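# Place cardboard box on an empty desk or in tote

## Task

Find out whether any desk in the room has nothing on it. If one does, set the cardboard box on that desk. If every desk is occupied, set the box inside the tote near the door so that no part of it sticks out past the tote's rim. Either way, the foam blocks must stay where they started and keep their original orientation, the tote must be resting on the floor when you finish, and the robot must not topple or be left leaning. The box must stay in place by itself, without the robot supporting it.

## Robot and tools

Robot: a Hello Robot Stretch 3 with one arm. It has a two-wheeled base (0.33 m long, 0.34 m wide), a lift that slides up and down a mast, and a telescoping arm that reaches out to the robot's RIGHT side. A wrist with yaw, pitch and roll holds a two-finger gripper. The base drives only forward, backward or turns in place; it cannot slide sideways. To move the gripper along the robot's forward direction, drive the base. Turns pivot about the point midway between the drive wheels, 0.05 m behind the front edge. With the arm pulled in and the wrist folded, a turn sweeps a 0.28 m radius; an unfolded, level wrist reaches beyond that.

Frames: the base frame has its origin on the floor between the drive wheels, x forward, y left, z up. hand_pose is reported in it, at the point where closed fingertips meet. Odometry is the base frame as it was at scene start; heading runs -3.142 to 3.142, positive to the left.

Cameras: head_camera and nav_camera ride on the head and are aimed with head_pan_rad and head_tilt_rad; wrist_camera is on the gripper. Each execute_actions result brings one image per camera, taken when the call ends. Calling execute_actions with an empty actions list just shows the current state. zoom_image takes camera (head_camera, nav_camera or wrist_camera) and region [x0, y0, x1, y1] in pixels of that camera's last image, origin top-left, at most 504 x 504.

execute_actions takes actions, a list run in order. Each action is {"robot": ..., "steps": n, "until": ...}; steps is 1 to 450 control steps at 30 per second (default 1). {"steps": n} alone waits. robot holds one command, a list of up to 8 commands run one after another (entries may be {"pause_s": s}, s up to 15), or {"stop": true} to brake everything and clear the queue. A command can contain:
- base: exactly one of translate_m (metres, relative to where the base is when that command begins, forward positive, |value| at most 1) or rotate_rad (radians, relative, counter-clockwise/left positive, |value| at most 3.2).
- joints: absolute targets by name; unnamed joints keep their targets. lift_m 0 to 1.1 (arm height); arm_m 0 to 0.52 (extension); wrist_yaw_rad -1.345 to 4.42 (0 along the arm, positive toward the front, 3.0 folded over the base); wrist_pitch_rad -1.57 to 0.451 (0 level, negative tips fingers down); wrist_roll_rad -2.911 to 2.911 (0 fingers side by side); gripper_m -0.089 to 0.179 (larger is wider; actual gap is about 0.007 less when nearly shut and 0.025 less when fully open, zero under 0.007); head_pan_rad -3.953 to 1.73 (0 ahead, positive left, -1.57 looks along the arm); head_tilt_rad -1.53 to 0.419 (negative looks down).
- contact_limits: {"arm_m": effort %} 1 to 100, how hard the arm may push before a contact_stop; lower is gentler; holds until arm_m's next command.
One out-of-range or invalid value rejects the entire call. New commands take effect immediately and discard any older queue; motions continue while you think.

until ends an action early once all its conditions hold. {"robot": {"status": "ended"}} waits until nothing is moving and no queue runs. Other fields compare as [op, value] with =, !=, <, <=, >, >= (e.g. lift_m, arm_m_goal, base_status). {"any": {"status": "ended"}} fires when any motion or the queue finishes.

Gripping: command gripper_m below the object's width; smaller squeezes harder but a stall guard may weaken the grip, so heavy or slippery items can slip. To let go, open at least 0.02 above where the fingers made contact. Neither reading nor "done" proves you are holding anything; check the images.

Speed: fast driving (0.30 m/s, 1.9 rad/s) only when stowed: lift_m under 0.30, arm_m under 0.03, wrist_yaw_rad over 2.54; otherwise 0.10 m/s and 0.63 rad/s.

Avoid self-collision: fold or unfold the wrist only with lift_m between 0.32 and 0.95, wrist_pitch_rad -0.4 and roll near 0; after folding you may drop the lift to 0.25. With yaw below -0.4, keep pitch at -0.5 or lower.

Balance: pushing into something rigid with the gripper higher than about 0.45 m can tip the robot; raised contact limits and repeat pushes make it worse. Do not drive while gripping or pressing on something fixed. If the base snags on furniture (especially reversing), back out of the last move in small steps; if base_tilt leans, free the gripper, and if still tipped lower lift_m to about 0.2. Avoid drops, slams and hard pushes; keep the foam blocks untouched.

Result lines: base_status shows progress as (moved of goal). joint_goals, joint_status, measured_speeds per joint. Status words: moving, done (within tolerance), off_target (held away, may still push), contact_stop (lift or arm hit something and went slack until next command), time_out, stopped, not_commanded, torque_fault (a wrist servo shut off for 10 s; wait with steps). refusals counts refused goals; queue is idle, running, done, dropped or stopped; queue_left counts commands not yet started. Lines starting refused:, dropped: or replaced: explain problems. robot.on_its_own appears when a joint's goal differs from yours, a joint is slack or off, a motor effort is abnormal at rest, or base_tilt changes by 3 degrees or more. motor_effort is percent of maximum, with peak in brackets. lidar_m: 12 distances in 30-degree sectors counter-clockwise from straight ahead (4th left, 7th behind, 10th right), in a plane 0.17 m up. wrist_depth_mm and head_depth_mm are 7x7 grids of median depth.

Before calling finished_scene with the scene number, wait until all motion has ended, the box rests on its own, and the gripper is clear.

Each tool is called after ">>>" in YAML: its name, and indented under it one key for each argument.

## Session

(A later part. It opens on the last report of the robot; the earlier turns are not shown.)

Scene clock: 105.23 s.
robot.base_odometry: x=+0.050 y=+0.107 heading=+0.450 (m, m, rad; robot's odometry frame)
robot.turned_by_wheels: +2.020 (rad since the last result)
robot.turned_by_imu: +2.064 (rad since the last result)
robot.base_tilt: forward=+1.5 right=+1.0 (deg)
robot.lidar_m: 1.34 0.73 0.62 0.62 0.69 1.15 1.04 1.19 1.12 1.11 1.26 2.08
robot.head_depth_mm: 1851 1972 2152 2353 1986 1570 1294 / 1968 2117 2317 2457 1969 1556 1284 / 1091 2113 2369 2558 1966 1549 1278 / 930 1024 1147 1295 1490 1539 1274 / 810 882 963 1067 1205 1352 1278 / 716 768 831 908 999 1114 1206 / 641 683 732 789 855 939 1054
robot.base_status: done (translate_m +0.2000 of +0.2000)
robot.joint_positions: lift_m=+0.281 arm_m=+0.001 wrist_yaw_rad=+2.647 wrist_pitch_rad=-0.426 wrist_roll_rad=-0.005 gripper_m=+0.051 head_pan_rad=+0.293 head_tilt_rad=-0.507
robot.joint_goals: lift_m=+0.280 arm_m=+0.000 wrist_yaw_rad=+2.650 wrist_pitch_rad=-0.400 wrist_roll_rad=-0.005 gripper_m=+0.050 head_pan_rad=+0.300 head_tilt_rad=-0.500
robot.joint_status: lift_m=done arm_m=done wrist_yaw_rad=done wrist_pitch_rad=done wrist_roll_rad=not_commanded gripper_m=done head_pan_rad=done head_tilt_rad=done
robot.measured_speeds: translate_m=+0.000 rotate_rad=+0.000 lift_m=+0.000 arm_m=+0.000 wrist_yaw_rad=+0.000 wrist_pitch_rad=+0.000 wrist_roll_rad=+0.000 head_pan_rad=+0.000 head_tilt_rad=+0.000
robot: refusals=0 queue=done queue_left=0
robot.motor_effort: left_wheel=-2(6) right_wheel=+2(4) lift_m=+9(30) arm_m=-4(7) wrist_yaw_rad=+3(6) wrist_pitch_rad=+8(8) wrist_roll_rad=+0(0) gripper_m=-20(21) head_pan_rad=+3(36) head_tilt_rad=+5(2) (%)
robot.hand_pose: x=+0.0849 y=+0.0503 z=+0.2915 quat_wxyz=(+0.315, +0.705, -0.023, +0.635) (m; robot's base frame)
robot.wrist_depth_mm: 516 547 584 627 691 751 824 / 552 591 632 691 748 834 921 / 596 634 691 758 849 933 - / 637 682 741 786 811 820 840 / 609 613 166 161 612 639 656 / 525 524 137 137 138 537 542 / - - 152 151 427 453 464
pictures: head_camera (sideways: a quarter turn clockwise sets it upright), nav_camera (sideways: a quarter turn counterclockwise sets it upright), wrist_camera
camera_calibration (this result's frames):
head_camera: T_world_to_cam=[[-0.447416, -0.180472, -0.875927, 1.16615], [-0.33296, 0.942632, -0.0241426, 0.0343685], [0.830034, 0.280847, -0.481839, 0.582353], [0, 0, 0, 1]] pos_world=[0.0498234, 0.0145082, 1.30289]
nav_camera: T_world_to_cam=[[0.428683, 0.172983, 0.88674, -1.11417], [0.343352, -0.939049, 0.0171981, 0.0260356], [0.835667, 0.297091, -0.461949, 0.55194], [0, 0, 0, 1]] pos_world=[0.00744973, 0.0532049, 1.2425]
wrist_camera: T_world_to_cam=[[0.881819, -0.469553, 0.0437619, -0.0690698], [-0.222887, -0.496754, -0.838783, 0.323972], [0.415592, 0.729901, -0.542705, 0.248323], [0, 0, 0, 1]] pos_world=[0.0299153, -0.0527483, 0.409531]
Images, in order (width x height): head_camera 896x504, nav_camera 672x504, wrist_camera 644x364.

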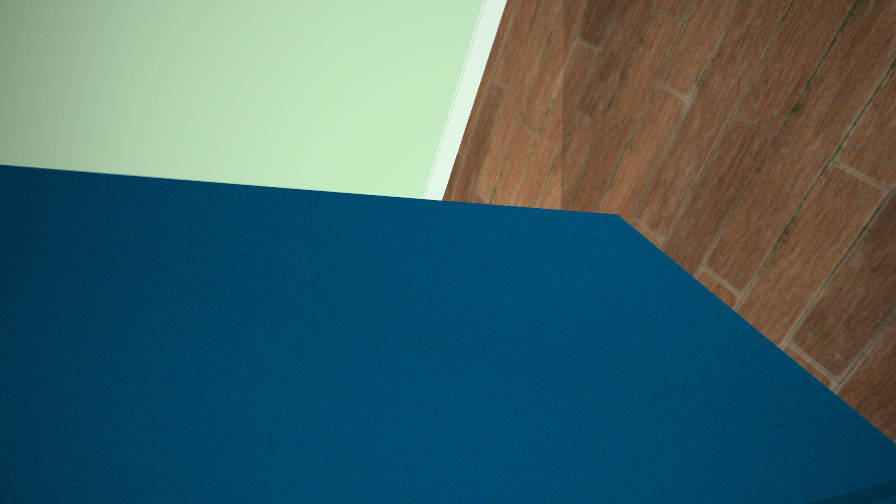

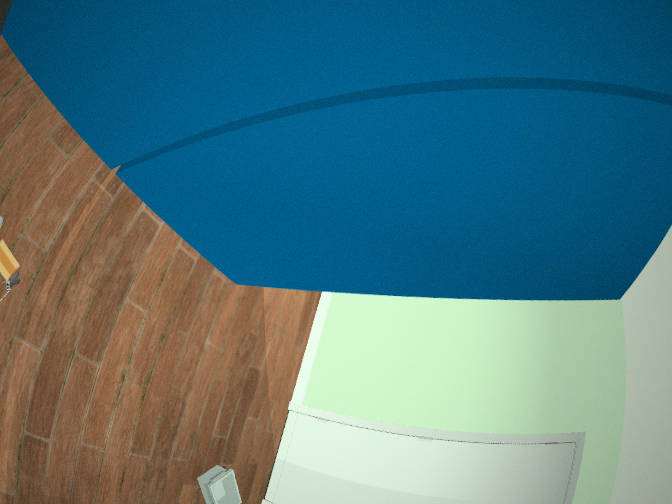

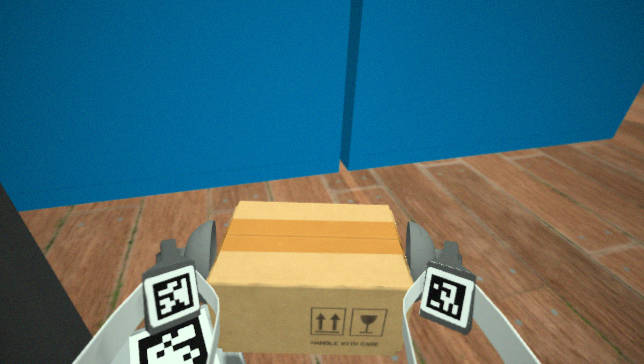

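>>> execute_actions:
  actions:
    - {"robot":[{"base":{"translate_m":0.9},"joints":{"head_pan_rad":0.5,"head_tilt_rad":-0.4}},{"base":{"translate_m":0.88}},{"base":{"rotate_rad":1.3}}],"steps":450,"until":{"robot":{"status":"ended"}}}

Scene clock: 122.13 s.
robot.base_odometry: x=+1.653 y=+0.882 heading=+1.750 (m, m, rad; robot's odometry frame)
robot.turned_by_wheels: +1.300 (rad since the last result)
robot.turned_by_imu: +1.329 (rad since the last result)
robot.base_tilt: forward=+1.6 right=+1.0 (deg)
robot.lidar_m: 1.47 0.77 0.57 0.76 2.23 1.58 1.50 0.63 0.47 0.44 0.45 0.60
robot.head_depth_mm: 2770 2936 3143 3215 2284 1725 1379 / 2899 3084 3294 3203 2254 1715 1376 / 3109 3301 3544 3389 2243 1698 1372 / 3271 3484 3711 3358 2216 1677 1359 / 3457 3693 3944 3052 2130 1623 1280 / 648 685 733 789 849 921 1005 / 572 602 639 678 723 774 837
robot.base_status: done (rotate_rad +1.2999 of +1.3000)
robot.joint_positions: lift_m=+0.281 arm_m=+0.001 wrist_yaw_rad=+2.647 wrist_pitch_rad=-0.426 wrist_roll_rad=-0.005 gripper_m=+0.051 head_pan_rad=+0.493 head_tilt_rad=-0.408
robot.joint_goals: lift_m=+0.280 arm_m=+0.000 wrist_yaw_rad=+2.650 wrist_pitch_rad=-0.400 wrist_roll_rad=-0.005 gripper_m=+0.050 head_pan_rad=+0.500 head_tilt_rad=-0.400
robot.joint_status: lift_m=done arm_m=done wrist_yaw_rad=done wrist_pitch_rad=done wrist_roll_rad=not_commanded gripper_m=done head_pan_rad=done head_tilt_rad=done
robot.measured_speeds: translate_m=+0.000 rotate_rad=+0.000 lift_m=+0.000 arm_m=+0.000 wrist_yaw_rad=+0.000 wrist_pitch_rad=+0.000 wrist_roll_rad=+0.000 head_pan_rad=+0.000 head_tilt_rad=+0.000
robot: refusals=0 queue=done queue_left=0
robot.motor_effort: left_wheel=-2(9) right_wheel=+1(7) lift_m=+10(10) arm_m=-4(4) wrist_yaw_rad=+2(3) wrist_pitch_rad=+8(8) wrist_roll_rad=+0(0) gripper_m=-20(21) head_pan_rad=+3(19) head_tilt_rad=+4(24) (%)
robot.hand_pose: x=+0.0848 y=+0.0504 z=+0.2915 quat_wxyz=(+0.314, +0.705, -0.023, +0.636) (m; robot's base frame)
robot.wrist_depth_mm: - - 619 608 727 - - / - - 701 666 814 - - / 993 - 839 728 913 - - / 740 759 729 748 801 818 824 / 613 609 166 161 614 648 655 / 525 518 137 137 139 537 542 / - - 152 151 423 455 456
pictures: head_camera (sideways: a quarter turn clockwise sets it upright), nav_camera (sideways: a quarter turn counterclockwise sets it upright), wrist_camera
camera_calibration (this result's frames):
head_camera: T_world_to_cam=[[-0.32392, -0.223554, -0.919293, 1.22197], [-0.511429, 0.858848, -0.0286484, 0.0413267], [0.795937, 0.460874, -0.39253, 0.466348], [0, 0, 0, 1]] pos_world=[0.0457721, 0.0227547, 1.30758]
nav_camera: T_world_to_cam=[[0.306192, 0.212028, 0.928057, -1.16733], [0.521461, -0.85297, 0.0228284, 0.0176164], [0.796445, 0.476956, -0.371737, 0.434788], [0, 0, 0, 1]] pos_world=[0.00195796, 0.0551592, 1.24458]
wrist_camera: T_world_to_cam=[[0.882087, -0.46905, 0.0437646, -0.0689969], [-0.222601, -0.496882, -0.838783, 0.323941], [0.415177, 0.730137, -0.542705, 0.24835], [0, 0, 0, 1]] pos_world=[0.0298619, -0.0527317, 0.409517]
Images, in order (width x height): head_camera 896x504, nav_camera 672x504, wrist_camera 644x364.

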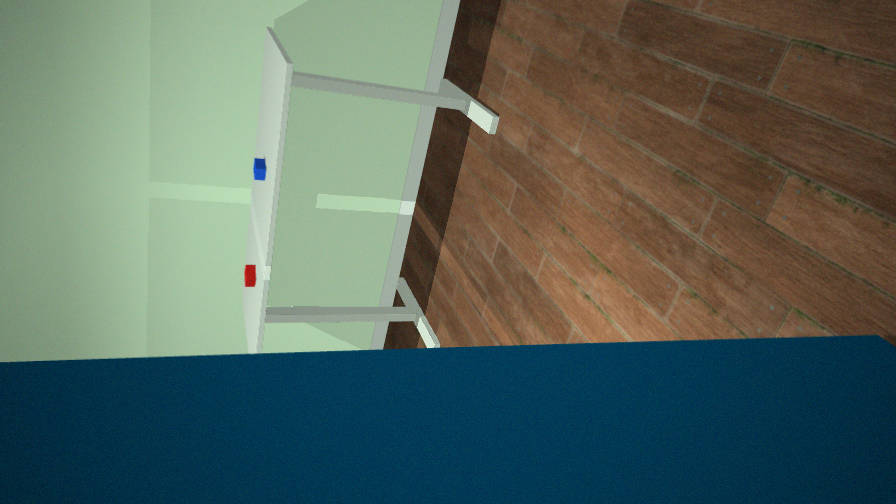

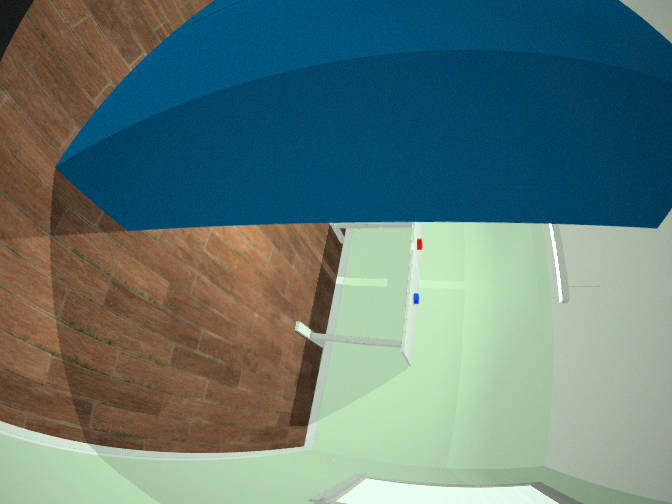

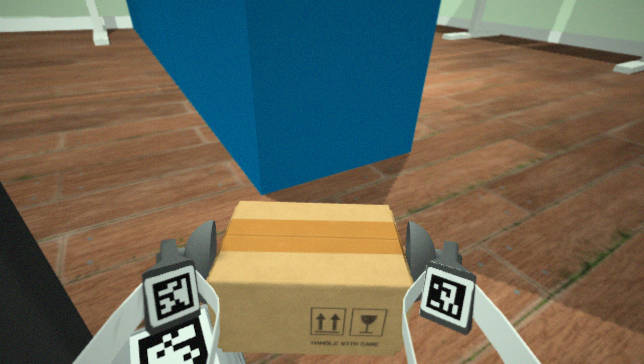

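>>> execute_actions:
  actions:
    - {"robot":[{"base":{"translate_m":1.0},"joints":{"head_pan_rad":1.3,"head_tilt_rad":-0.3}}],"steps":450,"until":{"robot":{"status":"ended"}}}

Scene clock: 130.20 s.
robot.base_odometry: x=+1.475 y=+1.866 heading=+1.750 (m, m, rad; robot's odometry frame)
robot.turned_by_wheels: +0.000 (rad since the last result)
robot.turned_by_imu: +0.003 (rad since the last result)
robot.base_tilt: forward=+1.6 right=+1.0 (deg)
robot.lidar_m: 1.34 1.93 2.63 1.48 0.68 0.76 1.78 0.59 0.42 0.40 0.41 0.54
robot.head_depth_mm: 3346 3573 3775 3795 2621 1907 1504 / 3241 3448 3768 3916 2701 1903 1488 / 3149 3359 3590 3754 2652 1891 1478 / 3068 3298 3445 3640 2603 1876 1472 / 2976 3156 3330 3618 2619 1868 1466 / 2914 3080 3249 3472 2600 1859 1461 / 2841 2981 3165 3313 2573 1842 1447
robot.base_status: done (translate_m +1.0000 of +1.0000)
robot.joint_positions: lift_m=+0.281 arm_m=+0.001 wrist_yaw_rad=+2.647 wrist_pitch_rad=-0.426 wrist_roll_rad=-0.005 gripper_m=+0.051 head_pan_rad=+1.293 head_tilt_rad=-0.310
robot.joint_goals: lift_m=+0.280 arm_m=+0.000 wrist_yaw_rad=+2.650 wrist_pitch_rad=-0.400 wrist_roll_rad=-0.005 gripper_m=+0.050 head_pan_rad=+1.300 head_tilt_rad=-0.300
robot.joint_status: lift_m=done arm_m=done wrist_yaw_rad=done wrist_pitch_rad=done wrist_roll_rad=not_commanded gripper_m=done head_pan_rad=done head_tilt_rad=done
robot.measured_speeds: translate_m=+0.000 rotate_rad=+0.000 lift_m=+0.000 arm_m=+0.000 wrist_yaw_rad=+0.000 wrist_pitch_rad=+0.000 wrist_roll_rad=+0.000 head_pan_rad=+0.000 head_tilt_rad=+0.000
robot: refusals=0 queue=done queue_left=0
robot.motor_effort: left_wheel=-3(6) right_wheel=+2(6) lift_m=+10(10) arm_m=-4(4) wrist_yaw_rad=+2(2) wrist_pitch_rad=+8(8) wrist_roll_rad=+0(0) gripper_m=-21(20) head_pan_rad=+3(35) head_tilt_rad=+7(23) (%)
robot.hand_pose: x=+0.0848 y=+0.0504 z=+0.2915 quat_wxyz=(+0.314, +0.705, -0.023, +0.636) (m; robot's base frame)
robot.wrist_depth_mm: - - - - - - - / - - - - - - - / 985 - - - - - - / 758 757 777 794 803 818 833 / 609 615 166 161 615 635 653 / 520 519 137 138 139 540 540 / - - 152 152 429 450 460
pictures: head_camera (sideways: a quarter turn clockwise sets it upright), nav_camera (sideways: a quarter turn counterclockwise sets it upright), wrist_camera
camera_calibration (this result's frames):
head_camera: T_world_to_cam=[[-0.0402141, -0.30001, -0.953088, 1.26435], [-0.971576, 0.234446, -0.0328041, 0.0495476], [0.233289, 0.924678, -0.300911, 0.350546], [0, 0, 0, 1]] pos_world=[0.0172056, 0.0435609, 1.31215]
nav_camera: T_world_to_cam=[[0.0359227, 0.278537, 0.959753, -1.20707], [0.974489, -0.222662, 0.0281461, 0.00792664], [0.22154, 0.934258, -0.27943, 0.318163], [0, 0, 0, 1]] pos_world=[-0.034849, 0.0407327, 1.24717]
wrist_camera: T_world_to_cam=[[0.882107, -0.469012, 0.0437645, -0.0689909], [-0.22258, -0.496892, -0.838783, 0.32394], [0.415146, 0.730155, -0.542705, 0.248352], [0, 0, 0, 1]] pos_world=[0.0298579, -0.0527295, 0.409516]
Images, in order (width x height): head_camera 896x504, nav_camera 672x504, wrist_camera 644x364.

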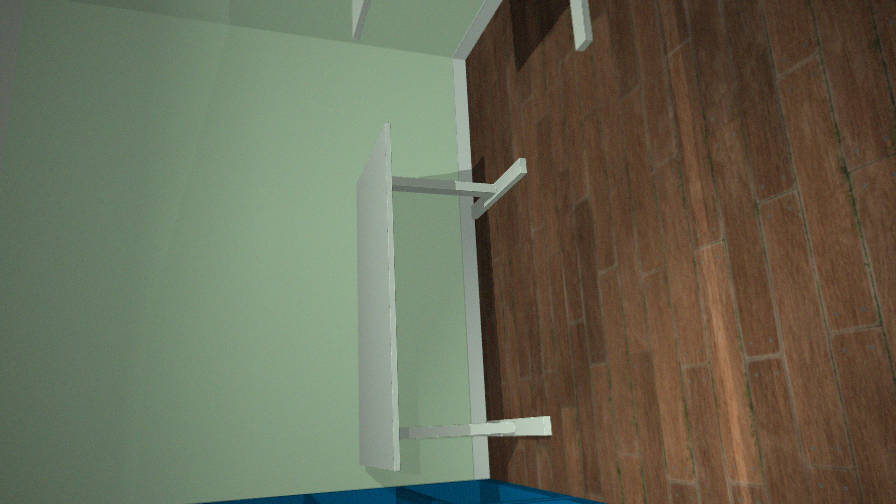

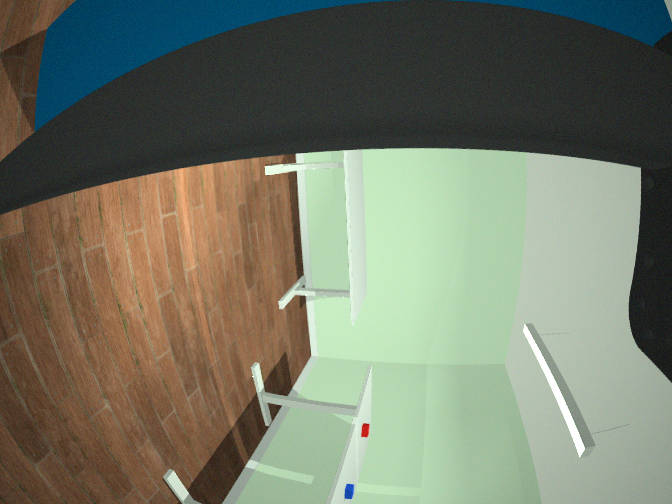

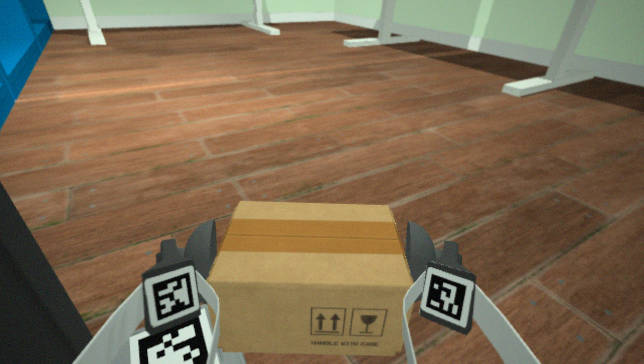

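>>> execute_actions:
  actions:
    - {"robot":[{"base":{"rotate_rad":1.32},"joints":{"head_pan_rad":-1.57,"head_tilt_rad":-0.7}},{"base":{"translate_m":1.0}},{"base":{"translate_m":1.0}},{"base":{"translate_m":0.2}},{"base":{"rotate_rad":1.79}},{"joints":{"lift_m":0.85}},{"joints":{"wrist_yaw_rad":0.0}}],"steps":450,"until":{"robot":{"status":"ended"}}}
    - {"steps":450,"until":{"robot":{"status":"ended"}}}

Scene clock: 165.93 s.
robot.base_odometry: x=-0.719 y=+2.024 heading=-1.424 (m, m, rad; robot's odometry frame)
robot.turned_by_wheels: +3.110 (rad since the last result)
robot.turned_by_imu: +3.173 (rad since the last result)
robot.base_tilt: forward=+1.6 right=+1.0 (deg)
robot.lidar_m: 0.98 1.11 1.79 2.51 1.79 1.72 1.15 1.66 0.97 1.24 1.01 0.99
robot.head_depth_mm: 1037 1168 1205 904 744 1444 - / 1041 1172 1204 903 744 1434 - / 1040 1171 1198 899 639 - - / 1045 1175 1193 898 740 1363 1170 / 1040 1172 1185 895 736 1354 1165 / 1046 1180 1182 892 735 1349 1167 / 1053 1186 1175 888 734 1349 1157
robot.base_status: done (rotate_rad +1.7899 of +1.7900)
robot.joint_positions: lift_m=+0.849 arm_m=+0.001 wrist_yaw_rad=+0.004 wrist_pitch_rad=-0.426 wrist_roll_rad=-0.005 gripper_m=+0.051 head_pan_rad=-1.563 head_tilt_rad=-0.692
robot.joint_goals: lift_m=+0.850 arm_m=+0.000 wrist_yaw_rad=+0.000 wrist_pitch_rad=-0.400 wrist_roll_rad=-0.005 gripper_m=+0.050 head_pan_rad=-1.570 head_tilt_rad=-0.700
robot.joint_status: lift_m=done arm_m=done wrist_yaw_rad=done wrist_pitch_rad=done wrist_roll_rad=not_commanded gripper_m=done head_pan_rad=done head_tilt_rad=done
robot.measured_speeds: translate_m=+0.000 rotate_rad=+0.000 lift_m=+0.000 arm_m=+0.000 wrist_yaw_rad=+0.000 wrist_pitch_rad=+0.000 wrist_roll_rad=+0.000 head_pan_rad=+0.000 head_tilt_rad=+0.000
robot: refusals=0 queue=done queue_left=0
robot.motor_effort: left_wheel=-2(9) right_wheel=+2(8) lift_m=+30(32) arm_m=-5(4) wrist_yaw_rad=-2(5) wrist_pitch_rad=+8(8) wrist_roll_rad=+0(0) gripper_m=-20(21) head_pan_rad=-4(36) head_tilt_rad=-5(42) (%)
robot.hand_pose: x=-0.0207 y=-0.3697 z=+0.8603 quat_wxyz=(+0.693, +0.151, -0.689, -0.148) (m; robot's base frame)
robot.wrist_depth_mm: 866 888 900 942 938 948 960 / 922 930 947 964 997 - - / 630 651 658 677 682 700 761 / 478 489 496 502 505 519 528 / 383 390 166 160 391 411 413 / 323 329 137 138 139 348 357 / 855 - 156 151 - - -
pictures: head_camera (sideways: a quarter turn clockwise sets it upright), nav_camera (sideways: a quarter turn counterclockwise sets it upright), wrist_camera
camera_calibration (this result's frames):
head_camera: T_world_to_cam=[[-0.0483213, 0.632832, -0.77278, 1.02923], [0.998219, 0.0576918, -0.0151739, 0.0145673], [0.0349806, -0.772137, -0.634493, 0.785807], [0, 0, 0, 1]] pos_world=[0.00770436, -0.0454176, 1.29418]
nav_camera: T_world_to_cam=[[0.0464273, -0.615076, 0.7871, -0.981921], [-0.997719, -0.0672095, 0.00633016, 0.0483677], [0.0490071, -0.785598, -0.616793, 0.758199], [0, 0, 0, 1]] pos_world=[0.0566882, -0.00506471, 1.24022]
wrist_camera: T_world_to_cam=[[-0.998997, -0.00949721, 0.043764, -0.0669192], [-0.0419048, 0.54292, -0.838738, 0.956948], [-0.0157947, -0.839731, -0.542773, 0.318349], [0, 0, 0, 1]] pos_world=[-0.0217232, -0.252854, 0.978349]
Images, in order (width x height): head_camera 896x504, nav_camera 672x504, wrist_camera 644x364.

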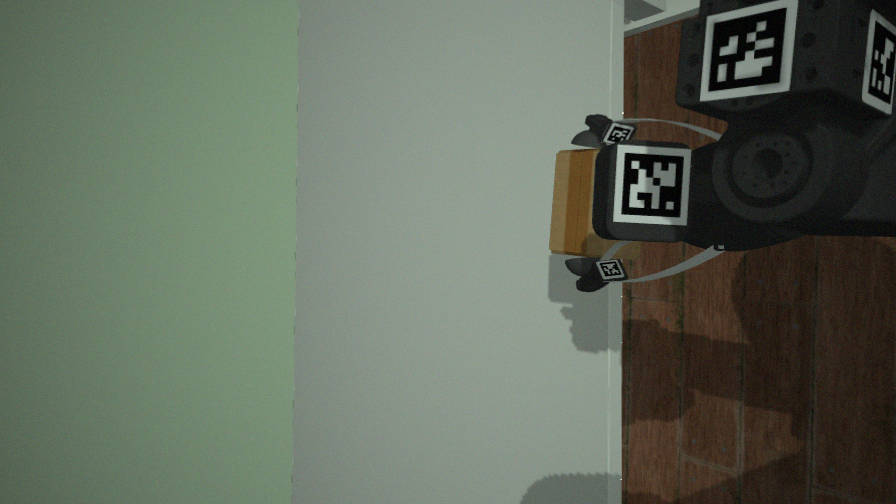

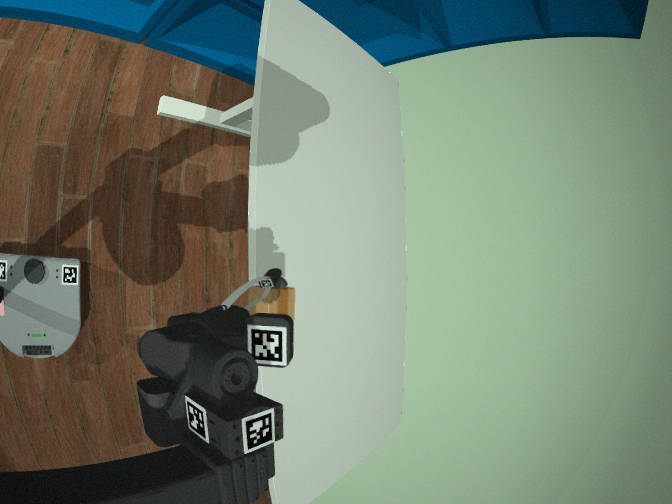

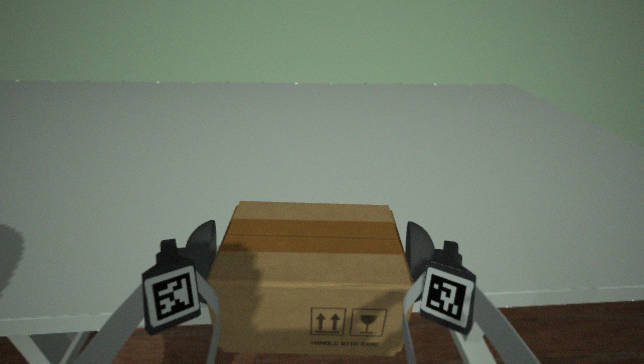

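>>> execute_actions:
  actions:
    - {"robot":[{"joints":{"arm_m":0.3}},{"joints":{"lift_m":0.745}}],"steps":450,"until":{"robot":{"status":"ended"}}}

Scene clock: 176.43 s.
robot.base_odometry: x=-0.719 y=+2.024 heading=-1.424 (m, m, rad; robot's odometry frame)
robot.turned_by_wheels: +0.000 (rad since the last result)
robot.turned_by_imu: +0.000 (rad since the last result)
robot.base_tilt: forward=+1.6 right=+1.0 (deg)
robot.lidar_m: 0.98 1.11 1.79 2.51 1.79 1.72 1.15 1.66 0.97 1.24 1.01 1.00
robot.head_depth_mm: 1035 1171 1200 902 745 - - / 1037 1171 1207 973 711 1363 1169 / 1039 1171 1199 986 711 1359 1166 / 1038 1174 1194 909 738 1353 1167 / 1049 1177 1184 891 736 1360 1161 / 1044 1186 1174 889 735 1354 1166 / 1044 1184 1185 884 733 1349 1163
robot.base_status: done (rotate_rad +1.7899 of +1.7900)
robot.joint_positions: lift_m=+0.746 arm_m=+0.300 wrist_yaw_rad=+0.002 wrist_pitch_rad=-0.426 wrist_roll_rad=-0.005 gripper_m=+0.051 head_pan_rad=-1.563 head_tilt_rad=-0.692
robot.joint_goals: lift_m=+0.745 arm_m=+0.300 wrist_yaw_rad=+0.000 wrist_pitch_rad=-0.400 wrist_roll_rad=-0.005 gripper_m=+0.050 head_pan_rad=-1.570 head_tilt_rad=-0.700
robot.joint_status: lift_m=done arm_m=done wrist_yaw_rad=done wrist_pitch_rad=done wrist_roll_rad=not_commanded gripper_m=done head_pan_rad=done head_tilt_rad=done
robot.measured_speeds: translate_m=+0.000 rotate_rad=+0.000 lift_m=+0.000 arm_m=+0.000 wrist_yaw_rad=+0.000 wrist_pitch_rad=+0.000 wrist_roll_rad=+0.000 head_pan_rad=+0.000 head_tilt_rad=+0.000
robot: refusals=0 queue=done queue_left=0
robot.motor_effort: left_wheel=-2(2) right_wheel=+2(2) lift_m=+10(28) arm_m=+4(6) wrist_yaw_rad=-1(2) wrist_pitch_rad=+8(8) wrist_roll_rad=+0(0) gripper_m=-22(21) head_pan_rad=-3(3) head_tilt_rad=-5(5) (%)
robot.hand_pose: x=-0.0210 y=-0.6680 z=+0.7565 quat_wxyz=(+0.693, +0.151, -0.689, -0.149) (m; robot's base frame)
robot.wrist_depth_mm: 619 624 633 644 656 664 678 / 552 578 605 618 630 647 679 / 380 387 395 402 411 425 431 / 289 292 297 302 307 312 317 / 233 235 166 160 235 246 251 / 195 200 137 138 139 206 207 / 170 164 156 151 164 174 176
pictures: head_camera (sideways: a quarter turn clockwise sets it upright), nav_camera (sideways: a quarter turn counterclockwise sets it upright), wrist_camera
camera_calibration (this result's frames):
head_camera: T_world_to_cam=[[-0.0483213, 0.632832, -0.77278, 1.02923], [0.998219, 0.0576917, -0.0151739, 0.0145673], [0.0349805, -0.772137, -0.634493, 0.785807], [0, 0, 0, 1]] pos_world=[0.00770436, -0.0454176, 1.29418]
nav_camera: T_world_to_cam=[[0.0464272, -0.615075, 0.7871, -0.981921], [-0.997719, -0.0672094, 0.00633017, 0.0483677], [0.049007, -0.785599, -0.616793, 0.758199], [0, 0, 0, 1]] pos_world=[0.0566882, -0.00506472, 1.24022]
wrist_camera: T_world_to_cam=[[-0.999009, -0.00805931, 0.0437641, -0.0645698], [-0.0411234, 0.54298, -0.838738, 1.03188], [-0.0170033, -0.839707, -0.542773, 0.0114489], [0, 0, 0, 1]] pos_world=[-0.0218766, -0.551198, 0.87452]
Images, in order (width x height): head_camera 896x504, nav_camera 672x504, wrist_camera 644x364.

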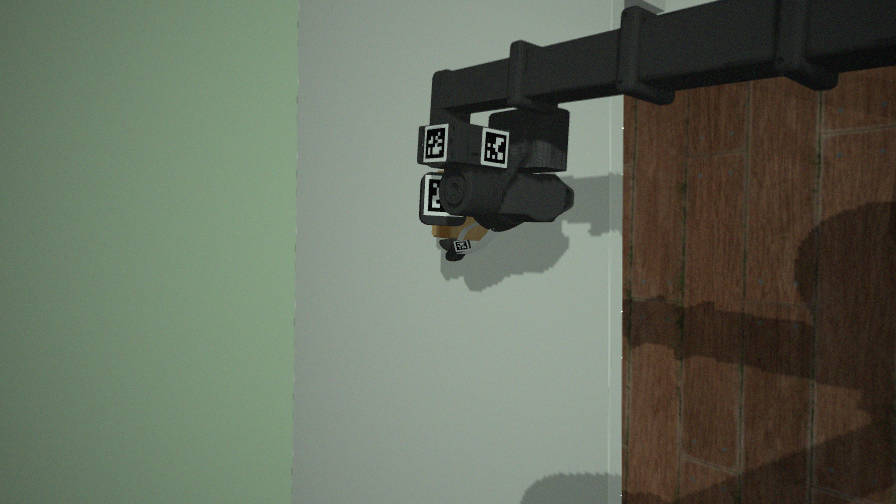

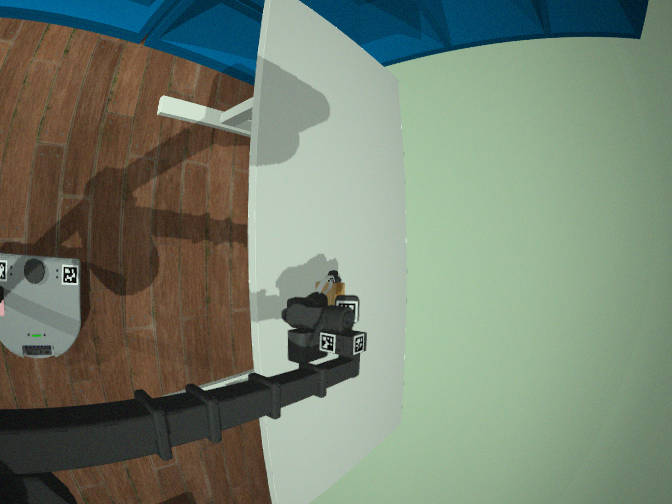

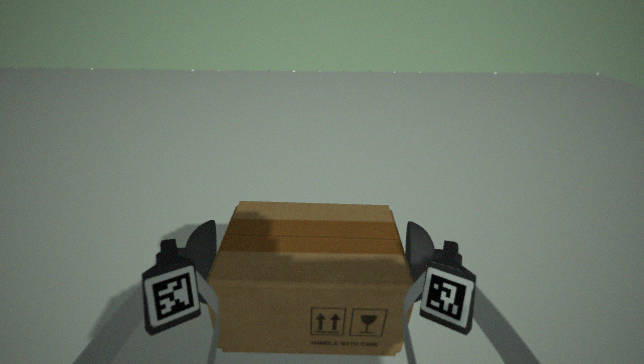

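About 3 mm above. Lower slightly and release.

>>> execute_actions:
  actions:
    - {"robot":[{"joints":{"lift_m":0.74}},{"joints":{"gripper_m":0.16}},{"joints":{"lift_m":0.83}}],"steps":450,"until":{"robot":{"status":"ended"}}}

Scene clock: 184.03 s.
robot.base_odometry: x=-0.719 y=+2.024 heading=-1.424 (m, m, rad; robot's odometry frame)
robot.turned_by_wheels: +0.000 (rad since the last result)
robot.turned_by_imu: +0.000 (rad since the last result)
robot.base_tilt: forward=+1.5 right=+1.0 (deg)
robot.lidar_m: 0.98 1.11 1.79 2.51 1.79 1.72 1.15 1.66 0.97 1.24 1.01 1.00
robot.head_depth_mm: 1037 1170 1209 - - 1373 1162 / 1036 1172 1259 - 744 1355 1172 / 1040 1173 1258 - 740 1369 1169 / 1045 1179 1191 863 739 1355 1170 / 1044 1178 1190 895 735 1355 1166 / 1046 1182 1181 889 734 1349 1163 / 1046 1186 1171 889 733 1349 1166
robot.base_status: done (rotate_rad +1.7899 of +1.7900)
robot.joint_positions: lift_m=+0.829 arm_m=+0.300 wrist_yaw_rad=+0.002 wrist_pitch_rad=-0.419 wrist_roll_rad=-0.005 gripper_m=+0.160 head_pan_rad=-1.563 head_tilt_rad=-0.692
robot.joint_goals: lift_m=+0.830 arm_m=+0.300 wrist_yaw_rad=+0.000 wrist_pitch_rad=-0.400 wrist_roll_rad=-0.005 gripper_m=+0.160 head_pan_rad=-1.570 head_tilt_rad=-0.700
robot.joint_status: lift_m=done arm_m=done wrist_yaw_rad=done wrist_pitch_rad=done wrist_roll_rad=not_commanded gripper_m=done head_pan_rad=done head_tilt_rad=done
robot.measured_speeds: translate_m=+0.000 rotate_rad=+0.000 lift_m=+0.000 arm_m=+0.000 wrist_yaw_rad=+0.000 wrist_pitch_rad=+0.000 wrist_roll_rad=+0.000 head_pan_rad=+0.000 head_tilt_rad=+0.000
robot: refusals=0 queue=done queue_left=0
robot.motor_effort: left_wheel=-2(3) right_wheel=+2(1) lift_m=+30(33) arm_m=+5(4) wrist_yaw_rad=-1(1) wrist_pitch_rad=+6(7) wrist_roll_rad=+0(0) gripper_m=+1(92) head_pan_rad=-4(2) head_tilt_rad=-6(5) (%)
robot.hand_pose: x=-0.0210 y=-0.6688 z=+0.8418 quat_wxyz=(+0.694, +0.149, -0.689, -0.146) (m; robot's base frame)
robot.wrist_depth_mm: 616 625 637 644 639 659 683 / 662 667 689 693 713 723 741 / 588 605 620 633 644 655 678 / 446 452 457 467 476 480 488 / 357 366 364 372 374 386 385 / 304 303 306 308 312 - 320 / 249 258 253 210 266 261 271
pictures: head_camera (sideways: a quarter turn clockwise sets it upright), nav_camera (sideways: a quarter turn counterclockwise sets it upright), wrist_camera
camera_calibration (this result's frames):
head_camera: T_world_to_cam=[[-0.0483214, 0.632832, -0.77278, 1.02923], [0.998219, 0.0576919, -0.0151739, 0.0145673], [0.0349806, -0.772137, -0.634492, 0.785807], [0, 0, 0, 1]] pos_world=[0.00770437, -0.0454176, 1.29418]
nav_camera: T_world_to_cam=[[0.0464274, -0.615075, 0.7871, -0.981921], [-0.997719, -0.0672096, 0.00633018, 0.0483677], [0.0490072, -0.785599, -0.616793, 0.758199], [0, 0, 0, 1]] pos_world=[0.0566882, -0.00506472, 1.24022]
wrist_camera: T_world_to_cam=[[-0.99901, -0.00777694, 0.043801, -0.0681494], [-0.0411116, 0.537553, -0.842227, 1.10318], [-0.0169954, -0.843194, -0.537341, 0.0501469], [0, 0, 0, 1]] pos_world=[-0.0218765, -0.551262, 0.959055]
Images, in order (width x height): head_camera 896x504, nav_camera 672x504, wrist_camera 644x364.

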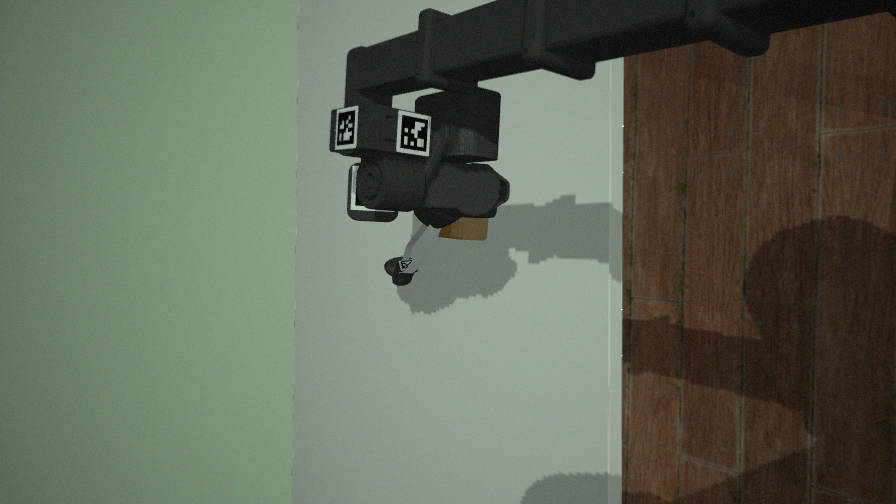

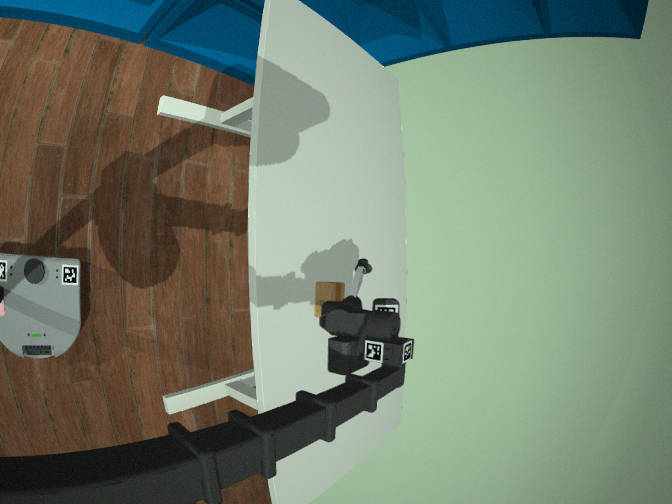

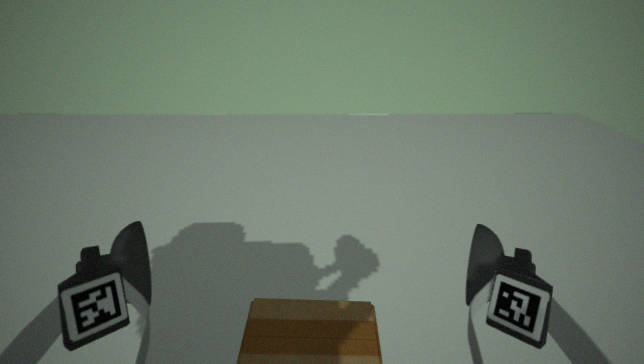

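>>> finished_scene:
  scene: 1

The scene is finished: the task was done.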